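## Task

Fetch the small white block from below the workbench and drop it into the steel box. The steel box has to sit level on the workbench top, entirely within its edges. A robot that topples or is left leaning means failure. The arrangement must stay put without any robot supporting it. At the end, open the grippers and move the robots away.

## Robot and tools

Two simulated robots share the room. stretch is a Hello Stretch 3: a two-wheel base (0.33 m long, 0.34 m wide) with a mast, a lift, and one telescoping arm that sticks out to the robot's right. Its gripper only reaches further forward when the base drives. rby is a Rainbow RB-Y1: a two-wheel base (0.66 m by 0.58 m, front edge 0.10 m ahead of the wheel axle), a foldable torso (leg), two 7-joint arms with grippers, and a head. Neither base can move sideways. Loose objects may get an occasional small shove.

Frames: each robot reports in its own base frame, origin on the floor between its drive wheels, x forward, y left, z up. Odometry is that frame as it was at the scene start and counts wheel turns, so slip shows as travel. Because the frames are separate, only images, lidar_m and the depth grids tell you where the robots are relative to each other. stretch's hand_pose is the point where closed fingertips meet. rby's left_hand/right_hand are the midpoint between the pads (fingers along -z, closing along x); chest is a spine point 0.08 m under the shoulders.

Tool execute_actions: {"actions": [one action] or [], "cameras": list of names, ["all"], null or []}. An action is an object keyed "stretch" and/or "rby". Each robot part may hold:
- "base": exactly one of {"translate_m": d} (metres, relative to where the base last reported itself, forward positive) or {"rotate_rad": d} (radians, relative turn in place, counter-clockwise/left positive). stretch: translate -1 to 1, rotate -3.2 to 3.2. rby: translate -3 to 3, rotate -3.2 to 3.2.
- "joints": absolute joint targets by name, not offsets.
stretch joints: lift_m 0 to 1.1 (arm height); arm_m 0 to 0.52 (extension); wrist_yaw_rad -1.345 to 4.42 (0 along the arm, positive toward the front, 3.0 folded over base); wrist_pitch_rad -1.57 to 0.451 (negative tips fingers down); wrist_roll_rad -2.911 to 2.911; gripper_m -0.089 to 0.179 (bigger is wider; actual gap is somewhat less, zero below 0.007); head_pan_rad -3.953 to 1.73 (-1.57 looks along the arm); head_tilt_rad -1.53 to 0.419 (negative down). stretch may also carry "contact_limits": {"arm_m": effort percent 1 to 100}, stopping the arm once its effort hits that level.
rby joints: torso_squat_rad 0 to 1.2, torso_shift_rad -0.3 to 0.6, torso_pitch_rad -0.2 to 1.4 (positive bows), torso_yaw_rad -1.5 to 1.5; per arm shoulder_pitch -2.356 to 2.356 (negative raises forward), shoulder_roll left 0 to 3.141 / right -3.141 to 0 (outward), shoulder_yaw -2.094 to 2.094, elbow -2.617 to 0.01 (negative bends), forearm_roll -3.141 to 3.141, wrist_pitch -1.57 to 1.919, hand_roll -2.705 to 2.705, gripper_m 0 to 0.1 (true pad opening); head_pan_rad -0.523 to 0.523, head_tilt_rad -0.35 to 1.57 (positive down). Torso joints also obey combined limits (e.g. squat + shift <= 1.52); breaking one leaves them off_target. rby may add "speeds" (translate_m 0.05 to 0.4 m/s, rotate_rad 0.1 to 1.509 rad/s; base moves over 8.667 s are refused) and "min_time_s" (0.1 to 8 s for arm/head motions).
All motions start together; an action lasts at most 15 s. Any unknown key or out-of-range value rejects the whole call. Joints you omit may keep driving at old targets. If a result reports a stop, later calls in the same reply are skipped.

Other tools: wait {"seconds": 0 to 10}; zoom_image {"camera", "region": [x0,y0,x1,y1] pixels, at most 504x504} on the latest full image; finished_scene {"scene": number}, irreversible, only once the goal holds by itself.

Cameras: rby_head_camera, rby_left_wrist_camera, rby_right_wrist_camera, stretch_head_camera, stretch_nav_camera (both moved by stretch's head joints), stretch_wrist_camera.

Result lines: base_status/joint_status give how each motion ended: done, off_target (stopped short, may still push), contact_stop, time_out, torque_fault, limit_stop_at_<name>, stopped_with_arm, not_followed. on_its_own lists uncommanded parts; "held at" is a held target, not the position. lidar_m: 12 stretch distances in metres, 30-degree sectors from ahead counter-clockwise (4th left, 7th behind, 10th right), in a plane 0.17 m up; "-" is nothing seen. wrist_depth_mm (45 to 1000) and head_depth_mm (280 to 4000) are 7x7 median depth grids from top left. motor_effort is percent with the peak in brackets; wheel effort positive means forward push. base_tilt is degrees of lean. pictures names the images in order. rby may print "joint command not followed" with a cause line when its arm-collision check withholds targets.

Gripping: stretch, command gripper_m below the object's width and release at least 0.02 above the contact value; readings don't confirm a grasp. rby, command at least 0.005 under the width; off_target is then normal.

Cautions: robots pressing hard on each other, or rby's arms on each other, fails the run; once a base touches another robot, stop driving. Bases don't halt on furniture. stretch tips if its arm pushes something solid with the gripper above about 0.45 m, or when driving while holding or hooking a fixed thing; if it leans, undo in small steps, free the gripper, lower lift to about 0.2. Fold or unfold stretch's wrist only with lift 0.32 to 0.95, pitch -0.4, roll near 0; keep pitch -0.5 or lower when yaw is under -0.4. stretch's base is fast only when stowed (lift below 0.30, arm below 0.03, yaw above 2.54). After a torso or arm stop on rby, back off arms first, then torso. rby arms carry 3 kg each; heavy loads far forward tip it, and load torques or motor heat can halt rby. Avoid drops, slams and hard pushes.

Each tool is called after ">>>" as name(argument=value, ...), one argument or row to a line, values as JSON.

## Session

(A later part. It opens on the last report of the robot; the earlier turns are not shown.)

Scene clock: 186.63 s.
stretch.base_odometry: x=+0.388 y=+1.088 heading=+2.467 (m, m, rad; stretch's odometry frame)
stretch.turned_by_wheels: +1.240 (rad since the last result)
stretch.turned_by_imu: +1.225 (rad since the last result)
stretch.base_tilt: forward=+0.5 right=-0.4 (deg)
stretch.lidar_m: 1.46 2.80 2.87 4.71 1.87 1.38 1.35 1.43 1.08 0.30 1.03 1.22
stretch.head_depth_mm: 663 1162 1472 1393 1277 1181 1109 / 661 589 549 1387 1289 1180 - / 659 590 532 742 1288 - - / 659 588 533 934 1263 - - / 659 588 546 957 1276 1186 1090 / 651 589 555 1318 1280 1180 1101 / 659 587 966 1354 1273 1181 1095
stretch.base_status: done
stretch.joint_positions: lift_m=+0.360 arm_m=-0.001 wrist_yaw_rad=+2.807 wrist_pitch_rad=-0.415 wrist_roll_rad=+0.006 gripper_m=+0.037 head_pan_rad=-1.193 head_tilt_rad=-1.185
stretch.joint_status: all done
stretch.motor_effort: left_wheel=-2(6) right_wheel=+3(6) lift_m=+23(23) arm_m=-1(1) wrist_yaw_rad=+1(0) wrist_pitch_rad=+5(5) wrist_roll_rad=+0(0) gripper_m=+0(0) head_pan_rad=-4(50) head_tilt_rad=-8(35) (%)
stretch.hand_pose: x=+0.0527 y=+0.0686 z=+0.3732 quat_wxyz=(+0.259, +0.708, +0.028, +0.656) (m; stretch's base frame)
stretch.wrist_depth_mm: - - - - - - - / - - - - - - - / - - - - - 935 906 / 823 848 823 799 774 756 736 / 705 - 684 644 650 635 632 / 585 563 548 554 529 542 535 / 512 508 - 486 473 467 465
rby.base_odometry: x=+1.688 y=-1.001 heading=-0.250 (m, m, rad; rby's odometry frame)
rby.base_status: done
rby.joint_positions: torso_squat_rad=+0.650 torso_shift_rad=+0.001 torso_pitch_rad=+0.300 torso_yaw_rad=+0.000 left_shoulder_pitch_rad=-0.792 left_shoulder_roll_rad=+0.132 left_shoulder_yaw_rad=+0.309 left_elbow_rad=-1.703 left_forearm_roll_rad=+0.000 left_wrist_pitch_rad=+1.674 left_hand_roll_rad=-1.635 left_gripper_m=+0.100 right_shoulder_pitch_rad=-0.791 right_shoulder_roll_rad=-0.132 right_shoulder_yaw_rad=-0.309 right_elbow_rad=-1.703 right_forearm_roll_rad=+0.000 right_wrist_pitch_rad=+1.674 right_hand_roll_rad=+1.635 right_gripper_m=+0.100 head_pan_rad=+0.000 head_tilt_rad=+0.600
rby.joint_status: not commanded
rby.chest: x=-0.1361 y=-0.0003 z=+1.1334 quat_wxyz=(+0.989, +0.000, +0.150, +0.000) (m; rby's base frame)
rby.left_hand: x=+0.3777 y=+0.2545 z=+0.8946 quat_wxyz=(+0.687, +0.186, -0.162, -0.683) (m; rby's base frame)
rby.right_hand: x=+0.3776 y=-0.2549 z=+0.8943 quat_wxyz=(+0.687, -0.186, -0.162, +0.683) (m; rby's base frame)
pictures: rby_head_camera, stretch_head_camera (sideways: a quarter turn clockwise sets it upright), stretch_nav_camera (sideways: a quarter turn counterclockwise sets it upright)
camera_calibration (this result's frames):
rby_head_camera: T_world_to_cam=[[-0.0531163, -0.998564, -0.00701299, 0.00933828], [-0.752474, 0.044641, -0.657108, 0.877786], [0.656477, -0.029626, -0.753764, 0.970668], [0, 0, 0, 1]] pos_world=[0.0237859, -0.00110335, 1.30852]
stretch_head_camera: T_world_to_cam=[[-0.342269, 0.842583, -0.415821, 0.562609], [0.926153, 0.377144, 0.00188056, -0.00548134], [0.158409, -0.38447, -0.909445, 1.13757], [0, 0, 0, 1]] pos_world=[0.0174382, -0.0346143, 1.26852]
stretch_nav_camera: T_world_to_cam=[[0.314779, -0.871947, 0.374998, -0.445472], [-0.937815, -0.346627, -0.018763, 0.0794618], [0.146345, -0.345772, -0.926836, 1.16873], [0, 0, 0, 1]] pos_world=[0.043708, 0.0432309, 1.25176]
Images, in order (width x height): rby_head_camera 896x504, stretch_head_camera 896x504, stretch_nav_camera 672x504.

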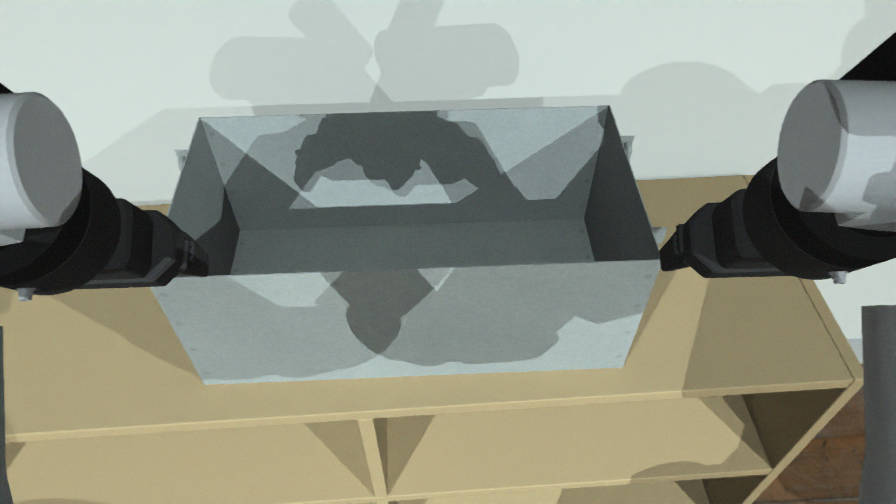

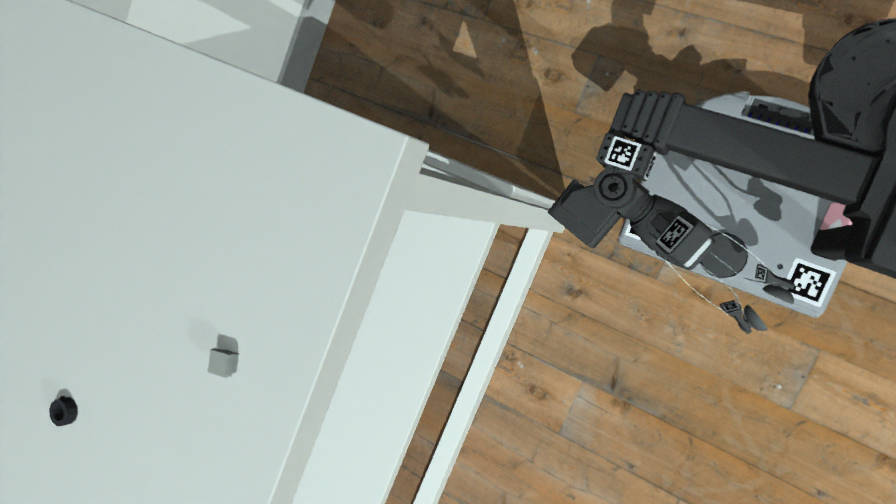

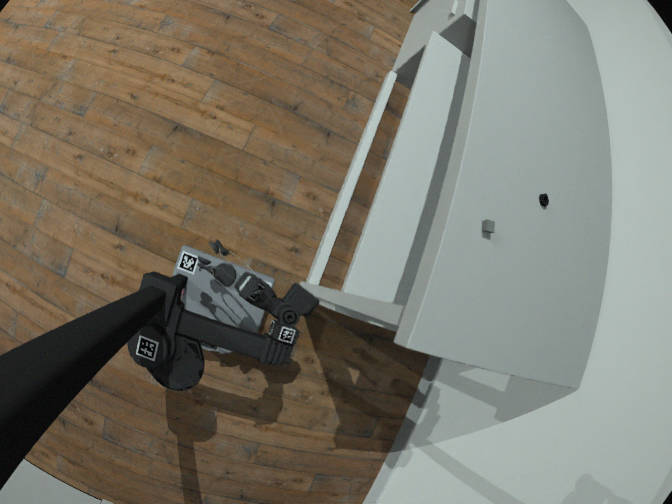

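>>> execute_actions(
  actions=[
    {"stretch":{"base":{"translate_m":0.33},"joints":{"wrist_yaw_rad":1.6,"head_pan_rad":-1.57}},"rby":{"base":{"translate_m":0.19},"joints":{"torso_yaw_rad":0.03,"head_tilt_rad":0.8}}},
  ],
  cameras=["rby_head_camera","rby_left_wrist_camera","rby_right_wrist_camera","stretch_head_camera"],
)

Scene clock: 202.00 s.
stretch.base_odometry: x=+0.131 y=+1.294 heading=+2.467 (m, m, rad; stretch's odometry frame)
stretch.turned_by_wheels: +0.000 (rad since the last result)
stretch.turned_by_imu: -0.001 (rad since the last result)
stretch.base_tilt: forward=+0.5 right=-0.4 (deg)
stretch.lidar_m: 1.48 2.69 2.69 4.80 2.33 1.72 1.68 0.42 0.40 1.00 1.05 0.91
stretch.head_depth_mm: 659 590 533 821 1280 1197 - / 660 590 533 922 1254 1201 - / 658 589 532 921 1293 - - / 659 588 532 920 1282 - 1076 / 657 589 531 921 1278 1179 1094 / 658 587 532 920 1263 1179 1100 / 657 588 531 933 1270 1177 1100
stretch.base_status: done
stretch.joint_positions: lift_m=+0.360 arm_m=-0.001 wrist_yaw_rad=+1.603 wrist_pitch_rad=-0.415 wrist_roll_rad=+0.006 gripper_m=+0.037 head_pan_rad=-1.563 head_tilt_rad=-1.185
stretch.joint_status: all done
stretch.motor_effort: left_wheel=-2(3) right_wheel=+3(6) lift_m=+23(23) arm_m=-1(1) wrist_yaw_rad=-4(7) wrist_pitch_rad=+5(5) wrist_roll_rad=+0(0) gripper_m=+0(0) head_pan_rad=-3(37) head_tilt_rad=-8(8) (%)
stretch.hand_pose: x=+0.2033 y=-0.1365 z=+0.3732 quat_wxyz=(+0.585, +0.600, -0.378, +0.394) (m; stretch's base frame)
stretch.wrist_depth_mm: - - - - - 638 269 / - - - - - 690 684 / - - - - 966 777 745 / 838 810 819 809 768 759 735 / 713 697 691 648 628 610 615 / 590 564 553 558 529 521 525 / 510 504 488 486 483 458 464
rby.base_odometry: x=+1.872 y=-1.048 heading=-0.249 (m, m, rad; rby's odometry frame)
rby.base_status: done
rby.joint_positions: torso_squat_rad=+0.650 torso_shift_rad=+0.001 torso_pitch_rad=+0.300 torso_yaw_rad=+0.030 left_shoulder_pitch_rad=-0.792 left_shoulder_roll_rad=+0.132 left_shoulder_yaw_rad=+0.309 left_elbow_rad=-1.703 left_forearm_roll_rad=+0.000 left_wrist_pitch_rad=+1.674 left_hand_roll_rad=-1.635 left_gripper_m=+0.100 right_shoulder_pitch_rad=-0.791 right_shoulder_roll_rad=-0.132 right_shoulder_yaw_rad=-0.309 right_elbow_rad=-1.703 right_forearm_roll_rad=+0.000 right_wrist_pitch_rad=+1.674 right_hand_roll_rad=+1.635 right_gripper_m=+0.100 head_pan_rad=+0.000 head_tilt_rad=+0.800
rby.joint_status: all done
rby.chest: x=-0.1361 y=-0.0002 z=+1.1334 quat_wxyz=(+0.989, +0.002, +0.149, +0.015) (m; rby's base frame)
rby.left_hand: x=+0.3701 y=+0.2713 z=+0.8969 quat_wxyz=(+0.696, +0.191, -0.156, -0.674) (m; rby's base frame)
rby.right_hand: x=+0.3847 y=-0.2380 z=+0.8921 quat_wxyz=(+0.678, -0.180, -0.168, +0.692) (m; rby's base frame)
pictures: rby_head_camera, rby_left_wrist_camera, rby_right_wrist_camera, stretch_head_camera (sideways: a quarter turn clockwise sets it upright)
camera_calibration (this result's frames):
rby_head_camera: T_world_to_cam=[[-0.0247593, -0.99968, -0.00514175, 0.00913488], [-0.868996, 0.0240646, -0.494233, 0.656579], [0.494198, -0.00776868, -0.869314, 1.1139], [0, 0, 0, 1]] pos_world=[0.0203029, 0.00198517, 1.29288]
rby_left_wrist_camera: T_world_to_cam=[[0.0492861, -0.998784, 0.00101371, 0.247562], [-0.985536, -0.0484675, 0.162388, 0.266338], [-0.162142, -0.00900254, -0.986726, 1.03135], [0, 0, 0, 1]] pos_world=[0.417509, 0.269455, 0.974156]
rby_right_wrist_camera: T_world_to_cam=[[0.0104895, -0.998955, 0.0444874, -0.284712], [-0.980326, -0.00150371, 0.197382, 0.234372], [-0.197109, -0.0456825, -0.979317, 1.02767], [0, 0, 0, 1]] pos_world=[0.435311, -0.237115, 0.972822]
stretch_head_camera: T_world_to_cam=[[-0.0141556, 0.909359, -0.415772, 0.560544], [0.999863, 0.0164245, 0.00188103, -0.0059316], [0.00853938, -0.415688, -0.909467, 1.13852], [0, 0, 0, 1]] pos_world=[0.0041434, -0.0363696, 1.26851]
Images, in order (width x height): rby_head_camera 896x504, rby_left_wrist_camera 644x364, rby_right_wrist_camera 644x364, stretch_head_camera 896x504.

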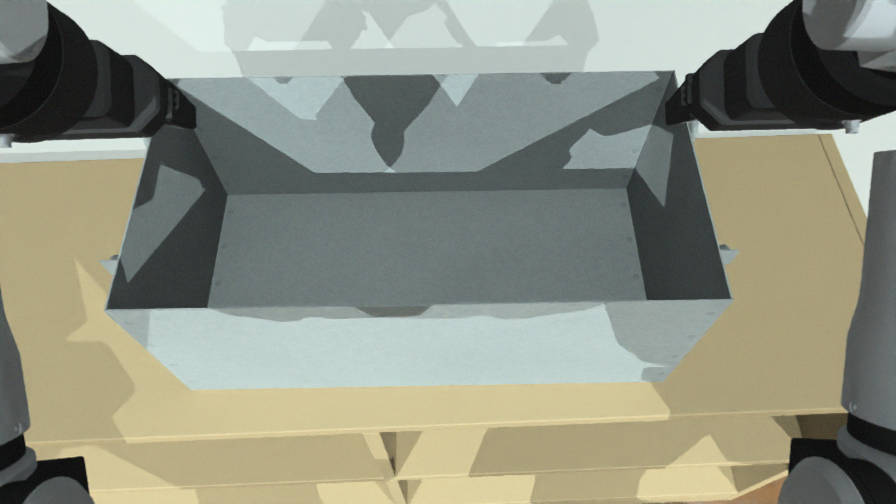

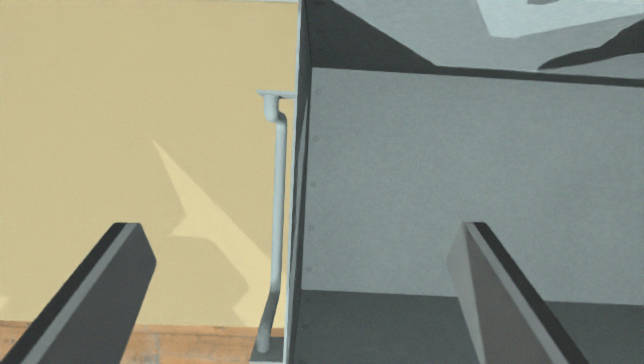

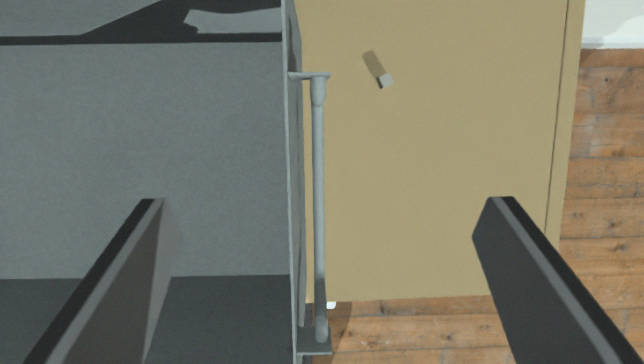

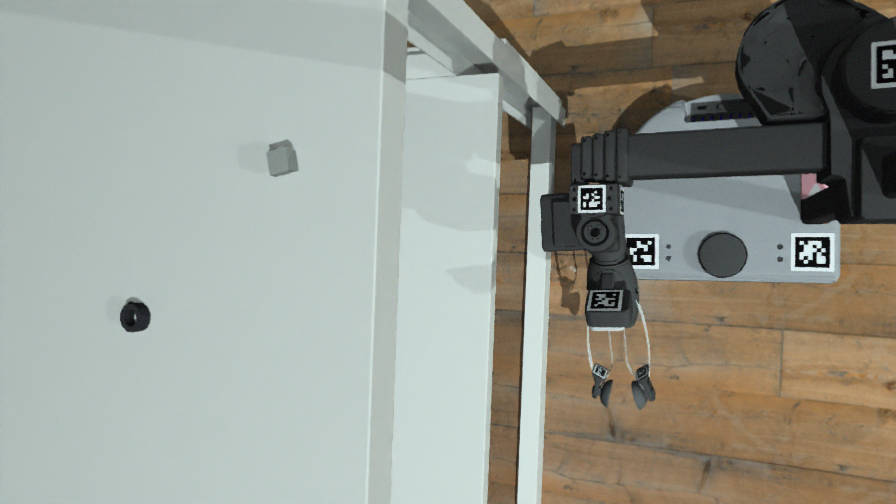

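>>> execute_actions(
  actions=[
    {"stretch":{"joints":{"lift_m":0.1,"wrist_pitch_rad":-0.1,"arm_m":0.02,"gripper_m":0.12}},"rby":{"joints":{"torso_squat_rad":0.885}}},
  ],
  cameras=["rby_left_wrist_camera","rby_right_wrist_camera","stretch_head_camera"],
)

>>> execute_actions(
  actions=[
    {"stretch":{"joints":{"wrist_yaw_rad":0,"wrist_pitch_rad":-0.1}},"rby":{"joints":{"left_gripper_m":0.03,"right_gripper_m":0.03}}},
  ],
  cameras=["rby_left_wrist_camera","rby_right_wrist_camera","stretch_head_camera","stretch_wrist_camera"],
)

Scene clock: 218.67 s.
stretch.base_odometry: x=+0.131 y=+1.294 heading=+2.467 (m, m, rad; stretch's odometry frame)
stretch.turned_by_wheels: +0.000 (rad since the last result)
stretch.turned_by_imu: -0.002 (rad since the last result)
stretch.base_tilt: forward=+0.5 right=-0.4 (deg)
stretch.lidar_m: 1.48 2.69 2.68 4.81 2.33 1.72 1.68 0.42 0.39 1.00 1.10 0.92
stretch.head_depth_mm: 660 590 533 819 1277 1181 1098 / 661 589 533 919 1248 1196 1067 / 659 588 532 922 1275 - - / 659 588 533 920 1286 - 1074 / 658 589 531 919 1263 1182 1098 / 657 588 532 918 1262 1177 1101 / 657 587 531 930 1273 1175 1095
stretch.base_status: not commanded
stretch.joint_positions: lift_m=+0.100 arm_m=+0.020 wrist_yaw_rad=+1.603 wrist_pitch_rad=-0.125 wrist_roll_rad=+0.006 gripper_m=+0.120 head_pan_rad=-1.563 head_tilt_rad=-1.185
stretch.joint_status: all done
stretch.motor_effort: left_wheel=-2(2) right_wheel=+2(3) lift_m=+16(22) arm_m=+3(4) wrist_yaw_rad=-3(3) wrist_pitch_rad=+8(8) wrist_roll_rad=+0(0) gripper_m=+0(81) head_pan_rad=-3(3) head_tilt_rad=-7(8) (%)
stretch.hand_pose: x=+0.2298 y=-0.1567 z=+0.1831 quat_wxyz=(+0.522, +0.539, -0.461, +0.475) (m; stretch's base frame)
stretch.wrist_depth_mm: - - - - - 636 619 / - - - - - 664 639 / - - - - 946 699 661 / 840 793 767 734 666 683 664 / 555 552 521 514 505 517 480 / 420 428 393 397 388 351 377 / 339 332 327 321 318 310 269
rby.base_odometry: x=+1.872 y=-1.048 heading=-0.249 (m, m, rad; rby's odometry frame)
rby.base_status: not commanded
rby.joint_positions: torso_squat_rad=+0.865 torso_shift_rad=-0.001 torso_pitch_rad=+0.295 torso_yaw_rad=+0.030 left_shoulder_pitch_rad=-0.792 left_shoulder_roll_rad=+0.132 left_shoulder_yaw_rad=+0.309 left_elbow_rad=-1.703 left_forearm_roll_rad=+0.000 left_wrist_pitch_rad=+1.674 left_hand_roll_rad=-1.635 left_gripper_m=+0.100 right_shoulder_pitch_rad=-0.796 right_shoulder_roll_rad=-0.133 right_shoulder_yaw_rad=-0.309 right_elbow_rad=-1.706 right_forearm_roll_rad=+0.000 right_wrist_pitch_rad=+1.673 right_hand_roll_rad=+1.635 right_gripper_m=+0.100 head_pan_rad=+0.000 head_tilt_rad=+0.800
rby.joint_status: torso_squat_rad contact_stop (moved +0.215 of +0.235)
rby.chest: x=-0.1384 y=+0.0000 z=+1.0303 quat_wxyz=(+0.989, +0.002, +0.147, +0.015) (m; rby's base frame)
rby.left_hand: x=+0.3690 y=+0.2713 z=+0.7961 quat_wxyz=(+0.696, +0.193, -0.158, -0.673) (m; rby's base frame)
rby.right_hand: x=+0.3853 y=-0.2380 z=+0.7952 quat_wxyz=(+0.677, -0.185, -0.172, +0.691) (m; rby's base frame)
pictures: rby_left_wrist_camera, rby_right_wrist_camera, stretch_head_camera (sideways: a quarter turn clockwise sets it upright)
camera_calibration (this result's frames):
rby_left_wrist_camera: T_world_to_cam=[[0.0490303, -0.998796, 0.0017162, 0.247248], [-0.9863, -0.0481458, 0.157778, 0.285495], [-0.157506, -0.00942862, -0.987473, 0.930722], [0, 0, 0, 1]] pos_world=[0.416056, 0.269471, 0.873594]
rby_right_wrist_camera: T_world_to_cam=[[0.0101897, -0.998896, 0.0458538, -0.281322], [-0.982849, -0.00156103, 0.184404, 0.265372], [-0.184129, -0.0469464, -0.98178, 0.9295], [0, 0, 0, 1]] pos_world=[0.434836, -0.23696, 0.876528]
stretch_head_camera: T_world_to_cam=[[-0.0141554, 0.909359, -0.415771, 0.560543], [0.999863, 0.0164242, 0.00188104, -0.00593162], [0.00853927, -0.415687, -0.909468, 1.13852], [0, 0, 0, 1]] pos_world=[0.00414339, -0.0363696, 1.26851]
Images, in order (width x height): rby_left_wrist_camera 644x364, rby_right_wrist_camera 644x364, stretch_head_camera 896x504.

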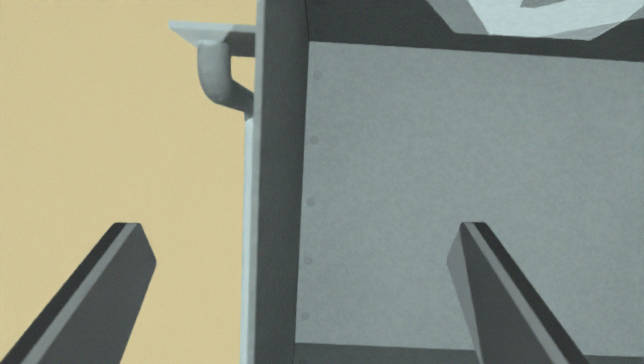

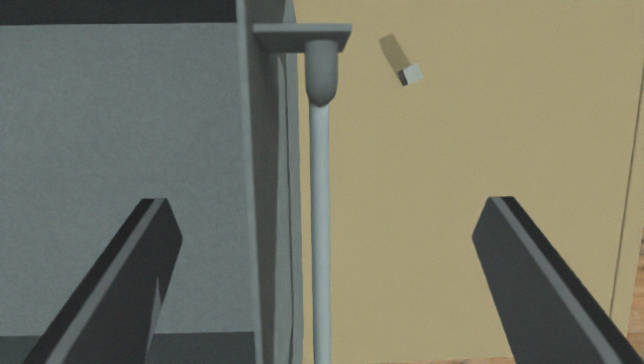

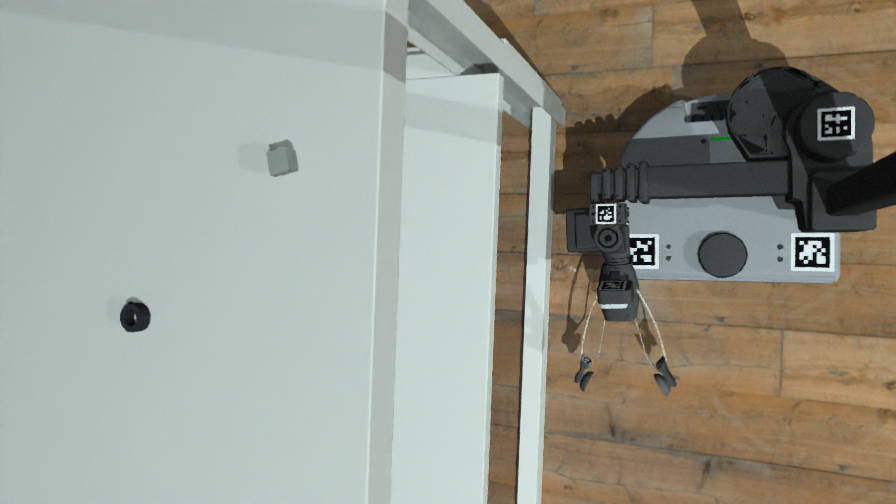

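not run: a stop came earlier in this reply.

>>> execute_actions(
  actions=[
    {"stretch":{"joints":{"wrist_yaw_rad":0,"wrist_pitch_rad":-0.1}},"rby":{"joints":{"torso_squat_rad":0.84,"torso_pitch_rad":0.3,"torso_shift_rad":0,"torso_yaw_rad":0.055,"head_tilt_rad":0.75,"head_pan_rad":-0.3}}},
  ],
)

Scene clock: 231.70 s.
stretch.base_odometry: x=+0.131 y=+1.294 heading=+2.467 (m, m, rad; stretch's odometry frame)
stretch.turned_by_wheels: +0.000 (rad since the last result)
stretch.turned_by_imu: -0.001 (rad since the last result)
stretch.base_tilt: forward=+0.5 right=-0.5 (deg)
stretch.lidar_m: 1.48 2.69 2.69 4.80 2.32 1.72 1.68 0.42 0.40 1.00 1.04 0.91
stretch.head_depth_mm: 660 589 533 820 1276 1186 1104 / 659 589 532 924 1247 1191 1066 / 658 589 533 920 1278 - - / 657 588 532 920 1274 - 1076 / 660 589 532 920 1259 1179 1099 / 658 588 532 920 1266 1180 1103 / 657 588 531 932 1264 1176 1096
stretch.base_status: not commanded
stretch.joint_positions: lift_m=+0.100 arm_m=+0.020 wrist_yaw_rad=+0.003 wrist_pitch_rad=-0.125 wrist_roll_rad=+0.006 gripper_m=+0.120 head_pan_rad=-1.563 head_tilt_rad=-1.185
stretch.joint_status: all done
stretch.motor_effort: left_wheel=-2(2) right_wheel=+3(2) lift_m=+17(16) arm_m=+2(3) wrist_yaw_rad=-4(3) wrist_pitch_rad=+8(12) wrist_roll_rad=+0(0) gripper_m=+0(0) head_pan_rad=-3(5) head_tilt_rad=-7(8) (%)
stretch.hand_pose: x=-0.0206 y=-0.4160 z=+0.1831 quat_wxyz=(+0.704, +0.045, -0.708, -0.043) (m; stretch's base frame)
stretch.wrist_depth_mm: 690 667 662 631 622 568 354 / 733 714 697 669 659 567 357 / 786 729 723 714 697 564 359 / 790 778 771 686 713 565 359 / 554 549 528 511 507 483 357 / 418 424 395 390 393 355 345 / 338 329 325 320 320 313 307
rby.base_odometry: x=+1.872 y=-1.048 heading=-0.249 (m, m, rad; rby's odometry frame)
rby.base_status: not commanded
rby.joint_positions: torso_squat_rad=+0.840 torso_shift_rad=+0.000 torso_pitch_rad=+0.300 torso_yaw_rad=+0.055 left_shoulder_pitch_rad=-0.792 left_shoulder_roll_rad=+0.132 left_shoulder_yaw_rad=+0.309 left_elbow_rad=-1.703 left_forearm_roll_rad=+0.000 left_wrist_pitch_rad=+1.674 left_hand_roll_rad=-1.635 left_gripper_m=+0.100 right_shoulder_pitch_rad=-0.792 right_shoulder_roll_rad=-0.132 right_shoulder_yaw_rad=-0.309 right_elbow_rad=-1.703 right_forearm_roll_rad=+0.000 right_wrist_pitch_rad=+1.674 right_hand_roll_rad=+1.635 right_gripper_m=+0.100 head_pan_rad=-0.300 head_tilt_rad=+0.750
rby.joint_status: all done
rby.chest: x=-0.1365 y=-0.0001 z=+1.0433 quat_wxyz=(+0.988, +0.004, +0.149, +0.027) (m; rby's base frame)
rby.left_hand: x=+0.3631 y=+0.2852 z=+0.8089 quat_wxyz=(+0.704, +0.196, -0.152, -0.666) (m; rby's base frame)
rby.right_hand: x=+0.3900 y=-0.2239 z=+0.8008 quat_wxyz=(+0.671, -0.176, -0.173, +0.699) (m; rby's base frame)
pictures: rby_head_camera, rby_left_wrist_camera, rby_right_wrist_camera, stretch_head_camera (sideways: a quarter turn clockwise sets it upright), stretch_nav_camera (sideways: a quarter turn counterclockwise sets it upright), stretch_wrist_camera
camera_calibration (this result's frames):
rby_head_camera: T_world_to_cam=[[-0.283474, -0.956249, 0.0723192, -0.100421], [-0.813455, 0.199834, -0.546221, 0.678463], [0.507871, -0.213667, -0.834514, 0.99413], [0, 0, 0, 1]] pos_world=[0.0185426, -0.0191939, 1.20747]
rby_left_wrist_camera: T_world_to_cam=[[0.073156, -0.997301, -0.00629189, 0.258657], [-0.98408, -0.073208, 0.161947, 0.28123], [-0.161971, -0.00565571, -0.986779, 0.942518], [0, 0, 0, 1]] pos_world=[0.41049, 0.283877, 0.88614]
rby_right_wrist_camera: T_world_to_cam=[[0.0339776, -0.998722, 0.037402, -0.269987], [-0.980167, -0.025989, 0.19646, 0.252789], [-0.195237, -0.0433355, -0.979798, 0.940082], [0, 0, 0, 1]] pos_world=[0.440488, -0.222334, 0.881526]
stretch_head_camera: T_world_to_cam=[[-0.0141555, 0.909359, -0.415771, 0.560543], [0.999863, 0.0164244, 0.00188105, -0.00593162], [0.00853932, -0.415687, -0.909468, 1.13852], [0, 0, 0, 1]] pos_world=[0.0041434, -0.0363695, 1.26851]
stretch_nav_camera: T_world_to_cam=[[-0.0220977, -0.926783, 0.374946, -0.44335], [-0.999692, 0.0162457, -0.0187616, 0.0798376], [0.0112967, -0.375246, -0.926857, 1.16958], [0, 0, 0, 1]] pos_world=[0.0568035, 0.026694, 1.25177]
stretch_wrist_camera: T_world_to_cam=[[-0.998482, -0.0264141, -0.0483249, -0.0176138], [0.0364128, 0.341675, -0.939112, 0.338823], [0.0413172, -0.939447, -0.340195, -0.161942], [0, 0, 0, 1]] pos_world=[-0.0232336, -0.268369, 0.26225]
Images, in order (width x height): rby_head_camera 896x504, rby_left_wrist_camera 644x364, rby_right_wrist_camera 644x364, stretch_head_camera 896x504, stretch_nav_camera 672x504, stretch_wrist_camera 644x364.

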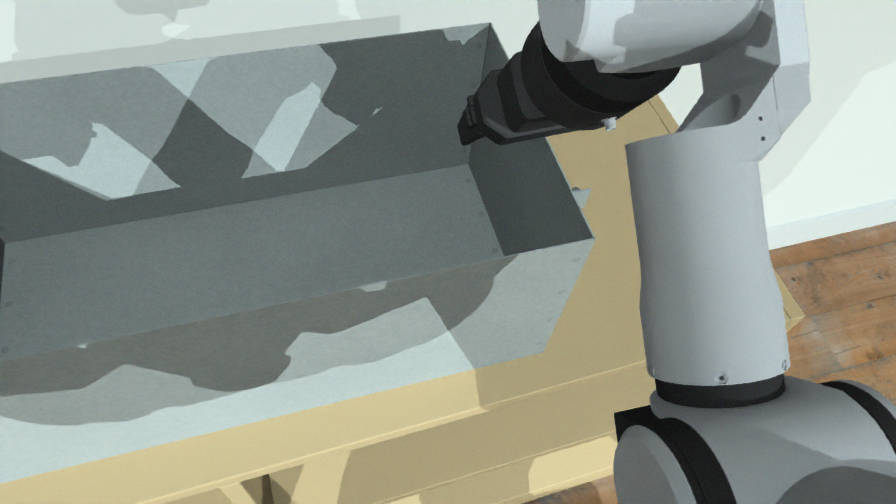

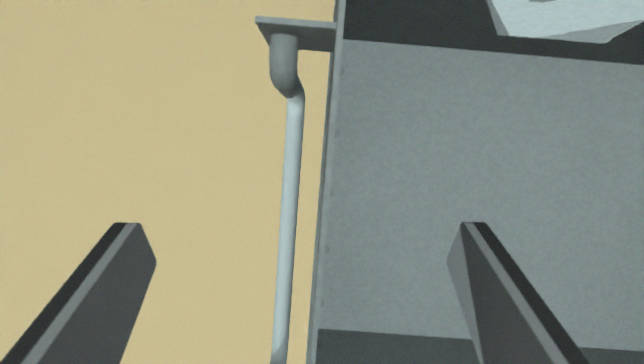

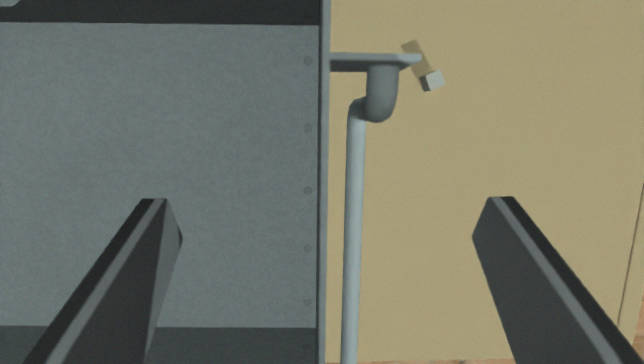

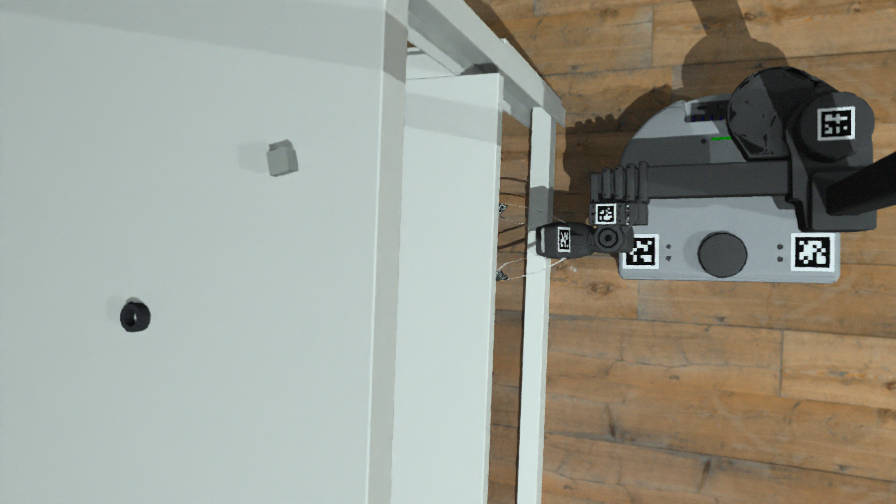

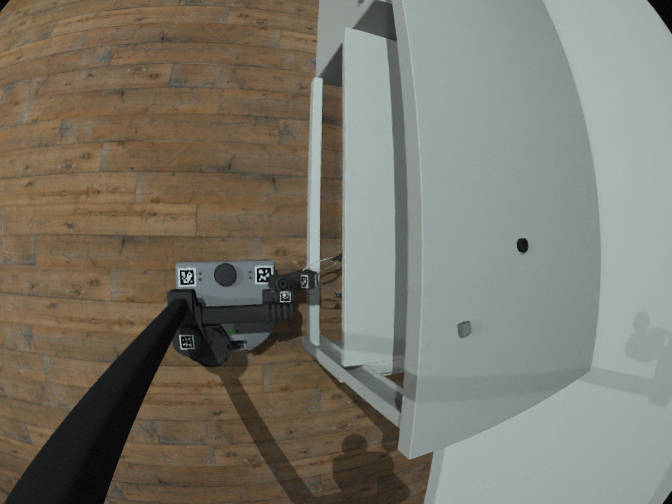

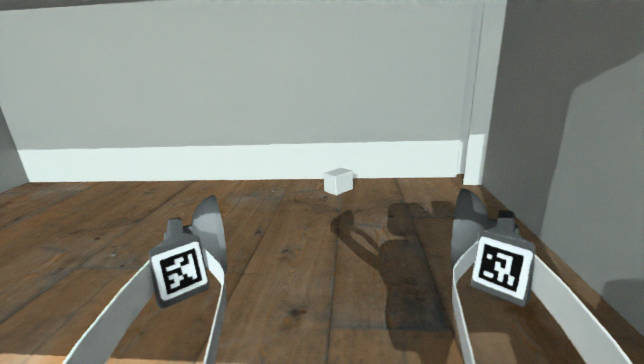

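>>> execute_actions(
  actions=[
    {"stretch":{"joints":{"arm_m":0.4,"wrist_pitch_rad":-0.3,"lift_m":0.07}},"rby":{"joints":{"torso_squat_rad":0.848,"torso_yaw_rad":0.05,"left_gripper_m":0.025,"right_gripper_m":0.025,"head_pan_rad":0.35}}},
  ],
  cameras=["rby_head_camera","rby_left_wrist_camera","rby_right_wrist_camera","stretch_wrist_camera"],
)

Scene clock: 253.33 s.
stretch.base_odometry: x=+0.131 y=+1.294 heading=+2.467 (m, m, rad; stretch's odometry frame)
stretch.turned_by_wheels: +0.000 (rad since the last result)
stretch.turned_by_imu: -0.002 (rad since the last result)
stretch.base_tilt: forward=+0.5 right=-0.4 (deg)
stretch.lidar_m: 1.48 2.69 2.69 4.82 2.33 1.72 1.68 0.42 0.40 1.00 1.04 0.91
stretch.head_depth_mm: 660 589 532 820 1280 1183 1103 / 659 589 533 922 1246 1195 1078 / 658 588 531 919 1269 - - / 657 588 532 920 1254 - 1081 / 658 589 532 922 1262 1183 1101 / 658 588 532 919 1264 1182 1098 / 658 587 531 928 1274 1184 1099
stretch.base_status: not commanded
stretch.joint_positions: lift_m=+0.070 arm_m=+0.400 wrist_yaw_rad=+0.002 wrist_pitch_rad=-0.315 wrist_roll_rad=+0.006 gripper_m=+0.120 head_pan_rad=-1.563 head_tilt_rad=-1.185
stretch.joint_status: all done
stretch.motor_effort: left_wheel=-2(2) right_wheel=+3(3) lift_m=+16(18) arm_m=+3(5) wrist_yaw_rad=-2(3) wrist_pitch_rad=+5(8) wrist_roll_rad=+0(0) gripper_m=+0(0) head_pan_rad=-3(4) head_tilt_rad=-8(8) (%)
stretch.hand_pose: x=-0.0210 y=-0.7808 z=+0.1065 quat_wxyz=(+0.696, +0.112, -0.700, -0.111) (m; stretch's base frame)
stretch.wrist_depth_mm: 327 320 312 304 301 293 292 / 352 345 336 331 324 318 318 / 386 379 370 361 350 345 338 / 417 404 395 375 376 363 337 / 336 334 322 307 309 311 295 / 275 277 262 262 257 241 249 / 233 229 228 222 220 217 214
rby.base_odometry: x=+1.872 y=-1.048 heading=-0.249 (m, m, rad; rby's odometry frame)
rby.base_status: not commanded
rby.joint_positions: torso_squat_rad=+0.848 torso_shift_rad=+0.000 torso_pitch_rad=+0.300 torso_yaw_rad=+0.050 left_shoulder_pitch_rad=-0.792 left_shoulder_roll_rad=+0.132 left_shoulder_yaw_rad=+0.309 left_elbow_rad=-1.703 left_forearm_roll_rad=+0.000 left_wrist_pitch_rad=+1.674 left_hand_roll_rad=-1.635 left_gripper_m=+0.025 right_shoulder_pitch_rad=-0.792 right_shoulder_roll_rad=-0.132 right_shoulder_yaw_rad=-0.309 right_elbow_rad=-1.703 right_forearm_roll_rad=+0.000 right_wrist_pitch_rad=+1.674 right_hand_roll_rad=+1.635 right_gripper_m=+0.025 head_pan_rad=+0.350 head_tilt_rad=+0.750
rby.joint_status: all done
rby.chest: x=-0.1366 y=-0.0001 z=+1.0392 quat_wxyz=(+0.988, +0.004, +0.149, +0.025) (m; rby's base frame)
rby.left_hand: x=+0.3644 y=+0.2825 z=+0.8044 quat_wxyz=(+0.702, +0.195, -0.153, -0.668) (m; rby's base frame)
rby.right_hand: x=+0.3889 y=-0.2267 z=+0.7970 quat_wxyz=(+0.672, -0.177, -0.172, +0.698) (m; rby's base frame)
pictures: rby_head_camera, rby_left_wrist_camera, rby_right_wrist_camera, stretch_wrist_camera
camera_calibration (this result's frames):
rby_head_camera: T_world_to_cam=[[0.321807, -0.939803, -0.114941, 0.163076], [-0.809995, -0.21041, -0.547389, 0.678156], [0.490253, 0.269256, -0.828947, 0.982406], [0, 0, 0, 1]] pos_world=[0.0151966, 0.0314323, 1.20432]
rby_left_wrist_camera: T_world_to_cam=[[0.0684485, -0.997643, -0.00483897, 0.256475], [-0.98444, -0.0683278, 0.161895, 0.281846], [-0.161844, -0.0063178, -0.986796, 0.938421], [0, 0, 0, 1]] pos_world=[0.411783, 0.281057, 0.881642]
rby_right_wrist_camera: T_world_to_cam=[[0.0293052, -0.998818, 0.0387767, -0.271919], [-0.980312, -0.0211406, 0.196321, 0.253656], [-0.195269, -0.0437664, -0.979773, 0.935952], [0, 0, 0, 1]] pos_world=[0.439393, -0.225272, 0.877767]
stretch_wrist_camera: T_world_to_cam=[[-0.99854, -0.015298, -0.0517973, -0.0223206], [0.0366096, 0.513383, -0.857378, 0.516933], [0.039708, -0.858023, -0.512073, -0.448875], [0, 0, 0, 1]] pos_world=[-0.0233889, -0.650871, 0.212194]
Images, in order (width x height): rby_head_camera 896x504, rby_left_wrist_camera 644x364, rby_right_wrist_camera 644x364, stretch_wrist_camera 644x364.

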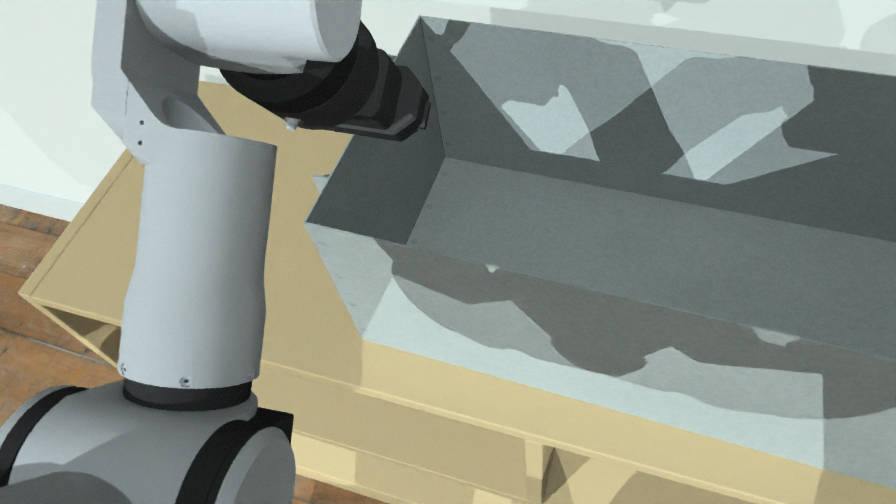

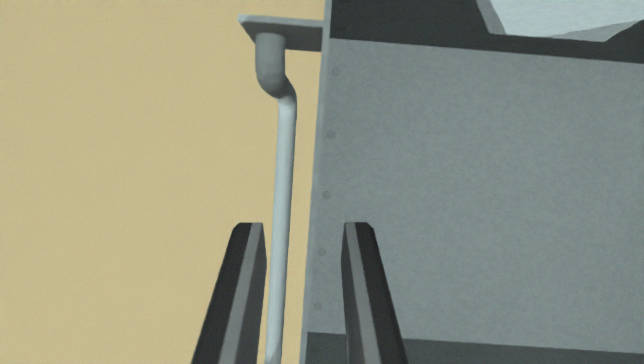

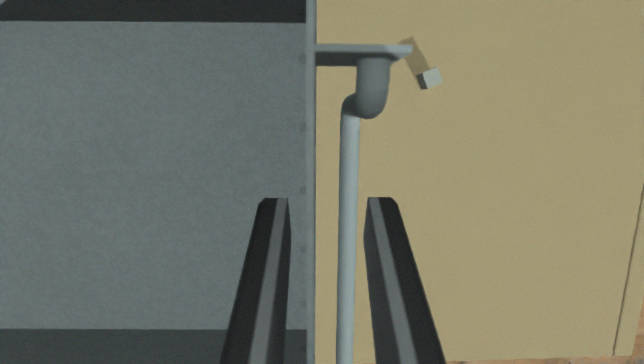

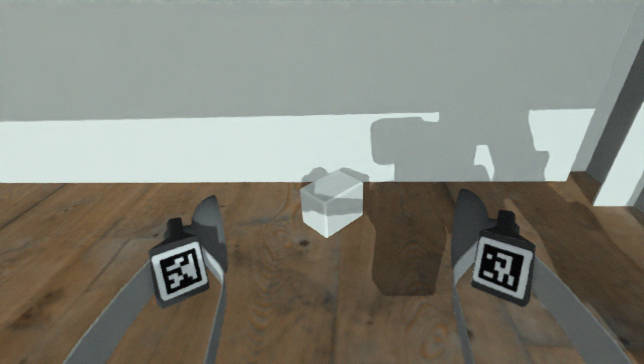

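>>> execute_actions(
  actions=[
    {"stretch":{"base":{"rotate_rad":-0.3},"joints":{"arm_m":0.1,"wrist_pitch_rad":-0.15,"lift_m":0.09}},"rby":{"joints":{"left_gripper_m":0.0,"right_gripper_m":0.0,"head_pan_rad":0}}},
  ],
  cameras=["rby_left_wrist_camera","rby_right_wrist_camera","stretch_head_camera"],
)

>>> execute_actions(
  actions=[
    {"stretch":{"base":{"translate_m":0.17}},"rby":{"joints":{"torso_squat_rad":0.79}}},
  ],
  cameras=["rby_head_camera","rby_left_wrist_camera","rby_right_wrist_camera","stretch_head_camera"],
)

Scene clock: 269.63 s.
stretch.base_odometry: x=+0.131 y=+1.294 heading=+2.167 (m, m, rad; stretch's odometry frame)
stretch.turned_by_wheels: -0.300 (rad since the last result)
stretch.turned_by_imu: -0.298 (rad since the last result)
stretch.base_tilt: forward=+0.5 right=-0.4 (deg)
stretch.lidar_m: 0.91 2.95 2.69 4.80 3.43 1.94 1.68 1.69 0.39 0.57 1.00 0.98
stretch.head_depth_mm: 1233 1447 555 1389 1281 1187 1101 / 1090 588 547 1339 1281 1192 1078 / 660 589 539 943 1277 - - / 658 588 532 932 1263 - 1078 / 659 588 532 907 1263 1181 1099 / 656 589 531 898 1250 1177 1100 / 658 588 531 887 1232 1180 1096
stretch.base_status: done
stretch.joint_positions: lift_m=+0.090 arm_m=+0.100 wrist_yaw_rad=+0.001 wrist_pitch_rad=-0.174 wrist_roll_rad=+0.006 gripper_m=+0.120 head_pan_rad=-1.563 head_tilt_rad=-1.185
stretch.joint_status: all done
stretch.motor_effort: left_wheel=+1(6) right_wheel=-1(7) lift_m=+23(23) arm_m=-4(3) wrist_yaw_rad=-1(2) wrist_pitch_rad=+8(7) wrist_roll_rad=+1(0) gripper_m=+0(0) head_pan_rad=-3(4) head_tilt_rad=-8(8) (%)
stretch.hand_pose: x=-0.0212 y=-0.4934 z=+0.1603 quat_wxyz=(+0.702, +0.062, -0.706, -0.062) (m; stretch's base frame)
stretch.wrist_depth_mm: 513 530 566 560 327 215 159 / 535 563 593 610 341 222 163 / 582 592 630 634 357 227 166 / 591 610 622 605 372 230 169 / 469 475 453 446 390 213 172 / 369 374 349 346 343 273 170 / 306 296 297 289 286 251 169
rby.base_odometry: x=+1.872 y=-1.048 heading=-0.249 (m, m, rad; rby's odometry frame)
rby.base_status: not commanded
rby.joint_positions: torso_squat_rad=+0.848 torso_shift_rad=+0.000 torso_pitch_rad=+0.300 torso_yaw_rad=+0.050 left_shoulder_pitch_rad=-0.792 left_shoulder_roll_rad=+0.130 left_shoulder_yaw_rad=+0.308 left_elbow_rad=-1.703 left_forearm_roll_rad=+0.001 left_wrist_pitch_rad=+1.674 left_hand_roll_rad=-1.635 left_gripper_m=+0.003 right_shoulder_pitch_rad=-0.793 right_shoulder_roll_rad=-0.129 right_shoulder_yaw_rad=-0.307 right_elbow_rad=-1.703 right_forearm_roll_rad=-0.002 right_wrist_pitch_rad=+1.674 right_hand_roll_rad=+1.635 right_gripper_m=+0.002 head_pan_rad=+0.000 head_tilt_rad=+0.750
rby.joint_status: all done
rby.chest: x=-0.1366 y=-0.0001 z=+1.0392 quat_wxyz=(+0.988, +0.004, +0.149, +0.025) (m; rby's base frame)
rby.left_hand: x=+0.3645 y=+0.2813 z=+0.8044 quat_wxyz=(+0.702, +0.194, -0.154, -0.668) (m; rby's base frame)
rby.right_hand: x=+0.3889 y=-0.2239 z=+0.7970 quat_wxyz=(+0.671, -0.176, -0.173, +0.699) (m; rby's base frame)
pictures: rby_left_wrist_camera, rby_right_wrist_camera, stretch_head_camera (sideways: a quarter turn clockwise sets it upright)
camera_calibration (this result's frames):
rby_left_wrist_camera: T_world_to_cam=[[0.0664197, -0.997788, -0.00285665, 0.254459], [-0.984601, -0.0660053, 0.161877, 0.28128], [-0.161707, -0.00793912, -0.986807, 0.938847], [0, 0, 0, 1]] pos_world=[0.411866, 0.279915, 0.881655]
rby_right_wrist_camera: T_world_to_cam=[[0.033747, -0.998801, 0.0354696, -0.268201], [-0.980183, -0.0261448, 0.19636, 0.252557], [-0.195198, -0.0413933, -0.97989, 0.936658], [0, 0, 0, 1]] pos_world=[0.439437, -0.222505, 0.877742]
stretch_head_camera: T_world_to_cam=[[-0.0141559, 0.909391, -0.415701, 0.560452], [0.999863, 0.0164243, 0.00188172, -0.0059325], [0.00853884, -0.415618, -0.909499, 1.13856], [0, 0, 0, 1]] pos_world=[0.00414338, -0.036367, 1.26851]
Images, in order (width x height): rby_left_wrist_camera 644x364, rby_right_wrist_camera 644x364, stretch_head_camera 896x504.

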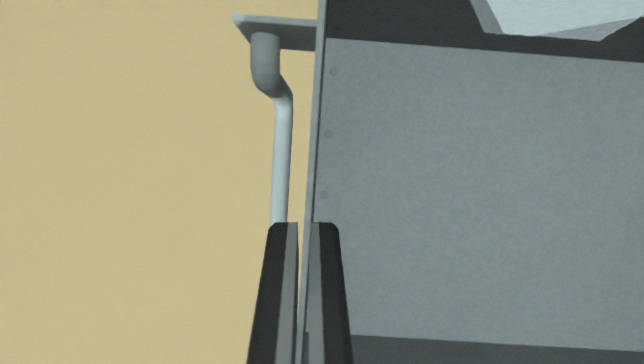

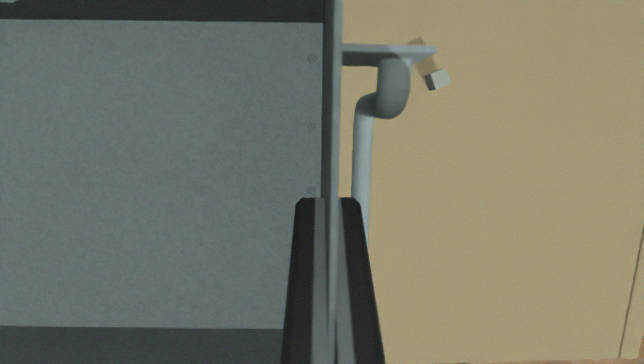

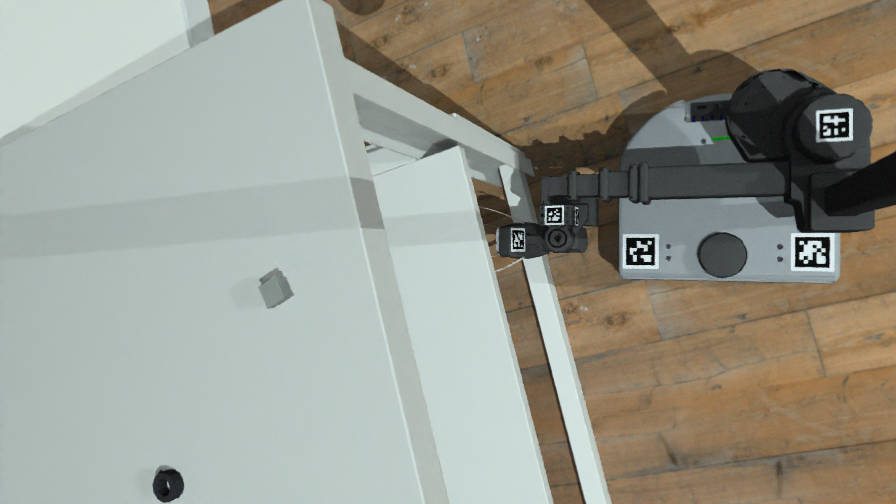

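Scene clock: 272.43 s.
stretch.base_odometry: x=+0.035 y=+1.434 heading=+2.168 (m, m, rad; stretch's odometry frame)
stretch.turned_by_wheels: +0.000 (rad since the last result)
stretch.turned_by_imu: +0.000 (rad since the last result)
stretch.base_tilt: forward=+0.5 right=-0.4 (deg)
stretch.lidar_m: 0.74 2.79 2.60 4.86 3.74 2.13 1.85 1.86 0.49 0.91 0.95 0.79
stretch.head_depth_mm: 662 590 537 943 1277 1184 1102 / 659 590 533 933 1273 1194 1079 / 658 588 531 909 1271 - - / 659 588 531 887 1252 - 1078 / 658 589 532 517 1243 1180 1100 / 659 588 532 504 1229 1178 1096 / 656 587 531 498 1198 1179 1095
stretch.base_status: done
stretch.joint_positions: lift_m=+0.090 arm_m=+0.100 wrist_yaw_rad=+0.001 wrist_pitch_rad=-0.174 wrist_roll_rad=+0.006 gripper_m=+0.120 head_pan_rad=-1.563 head_tilt_rad=-1.185
stretch.joint_status: not commanded
stretch.motor_effort: left_wheel=+2(5) right_wheel=-2(3) lift_m=+23(23) arm_m=-4(3) wrist_yaw_rad=-2(2) wrist_pitch_rad=+8(8) wrist_roll_rad=+0(0) gripper_m=+0(0) head_pan_rad=-4(4) head_tilt_rad=-9(7) (%)
stretch.hand_pose: x=-0.0212 y=-0.4934 z=+0.1603 quat_wxyz=(+0.702, +0.062, -0.706, -0.062) (m; stretch's base frame)
stretch.wrist_depth_mm: 483 504 528 560 573 413 309 / 501 534 556 586 602 429 317 / 531 559 581 625 641 438 322 / 556 581 607 574 589 445 329 / 482 472 459 449 436 414 333 / 371 373 348 349 341 319 322 / 305 297 295 288 286 282 275
rby.base_odometry: x=+1.872 y=-1.048 heading=-0.249 (m, m, rad; rby's odometry frame)
rby.base_status: not commanded
rby.joint_positions: torso_squat_rad=+0.790 torso_shift_rad=+0.001 torso_pitch_rad=+0.302 torso_yaw_rad=+0.050 left_shoulder_pitch_rad=-0.790 left_shoulder_roll_rad=+0.128 left_shoulder_yaw_rad=+0.308 left_elbow_rad=-1.701 left_forearm_roll_rad=+0.001 left_wrist_pitch_rad=+1.675 left_hand_roll_rad=-1.635 left_gripper_m=+0.002 right_shoulder_pitch_rad=-0.790 right_shoulder_roll_rad=-0.129 right_shoulder_yaw_rad=-0.307 right_elbow_rad=-1.701 right_forearm_roll_rad=-0.001 right_wrist_pitch_rad=+1.675 right_hand_roll_rad=+1.635 right_gripper_m=+0.002 head_pan_rad=+0.000 head_tilt_rad=+0.750
rby.joint_status: all done
rby.chest: x=-0.1356 y=-0.0001 z=+1.0687 quat_wxyz=(+0.988, +0.004, +0.150, +0.025) (m; rby's base frame)
rby.left_hand: x=+0.3638 y=+0.2804 z=+0.8307 quat_wxyz=(+0.702, +0.191, -0.152, -0.669) (m; rby's base frame)
rby.right_hand: x=+0.3881 y=-0.2246 z=+0.8234 quat_wxyz=(+0.672, -0.173, -0.171, +0.699) (m; rby's base frame)
pictures: rby_head_camera, rby_left_wrist_camera, rby_right_wrist_camera, stretch_head_camera (sideways: a quarter turn clockwise sets it upright)
camera_calibration (this result's frames):
rby_head_camera: T_world_to_cam=[[-0.00580553, -0.999891, -0.0135888, 0.0210101], [-0.844545, 0.0121791, -0.535346, 0.678095], [0.535453, 0.00836835, -0.844523, 1.02839], [0, 0, 0, 1]] pos_world=[0.022149, 0.00414336, 1.2318]
rby_left_wrist_camera: T_world_to_cam=[[0.0656866, -0.997839, -0.00143367, 0.252813], [-0.983366, -0.0649775, 0.169616, 0.269166], [-0.169343, -0.0097317, -0.985509, 0.966893], [0, 0, 0, 1]] pos_world=[0.411819, 0.279166, 0.907589]
rby_right_wrist_camera: T_world_to_cam=[[0.0326796, -0.998832, 0.0355948, -0.269571], [-0.97872, -0.0247625, 0.203699, 0.240311], [-0.20258, -0.0414942, -0.978386, 0.963917], [0, 0, 0, 1]] pos_world=[0.439277, -0.223308, 0.903727]
stretch_head_camera: T_world_to_cam=[[-0.0141028, 0.909392, -0.415701, 0.560452], [0.999864, 0.0163661, 0.00188172, -0.0059325], [0.00851461, -0.415618, -0.909499, 1.13856], [0, 0, 0, 1]] pos_world=[0.00414126, -0.0363669, 1.26851]
Images, in order (width x height): rby_head_camera 896x504, rby_left_wrist_camera 644x364, rby_right_wrist_camera 644x364, stretch_head_camera 896x504.

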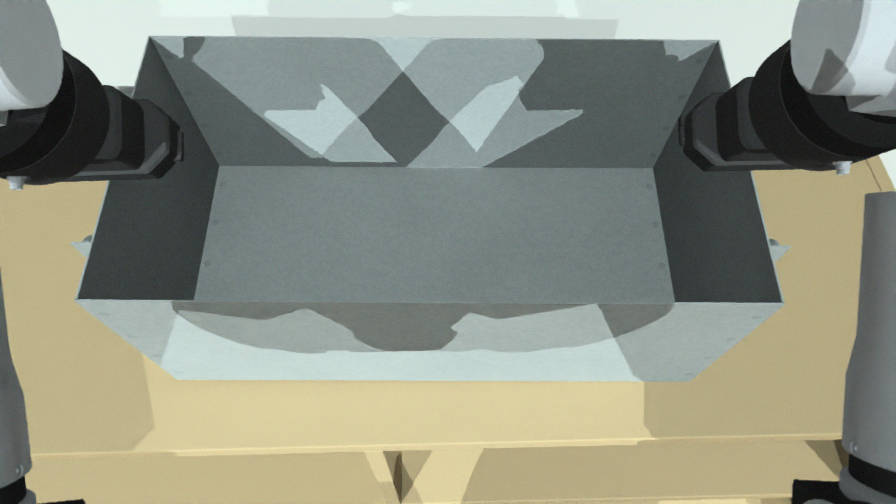

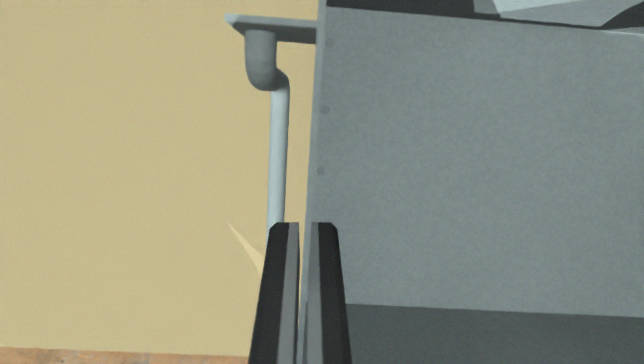

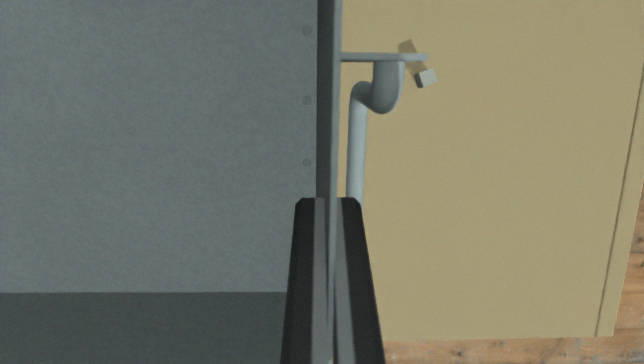

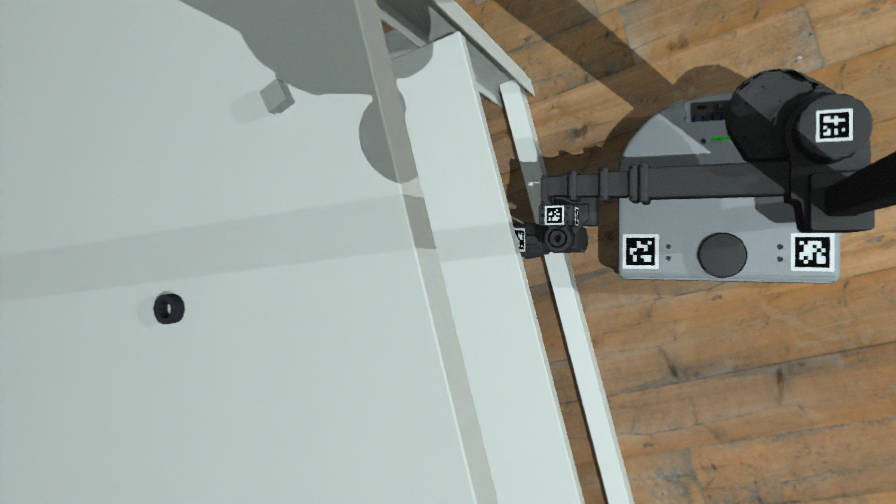

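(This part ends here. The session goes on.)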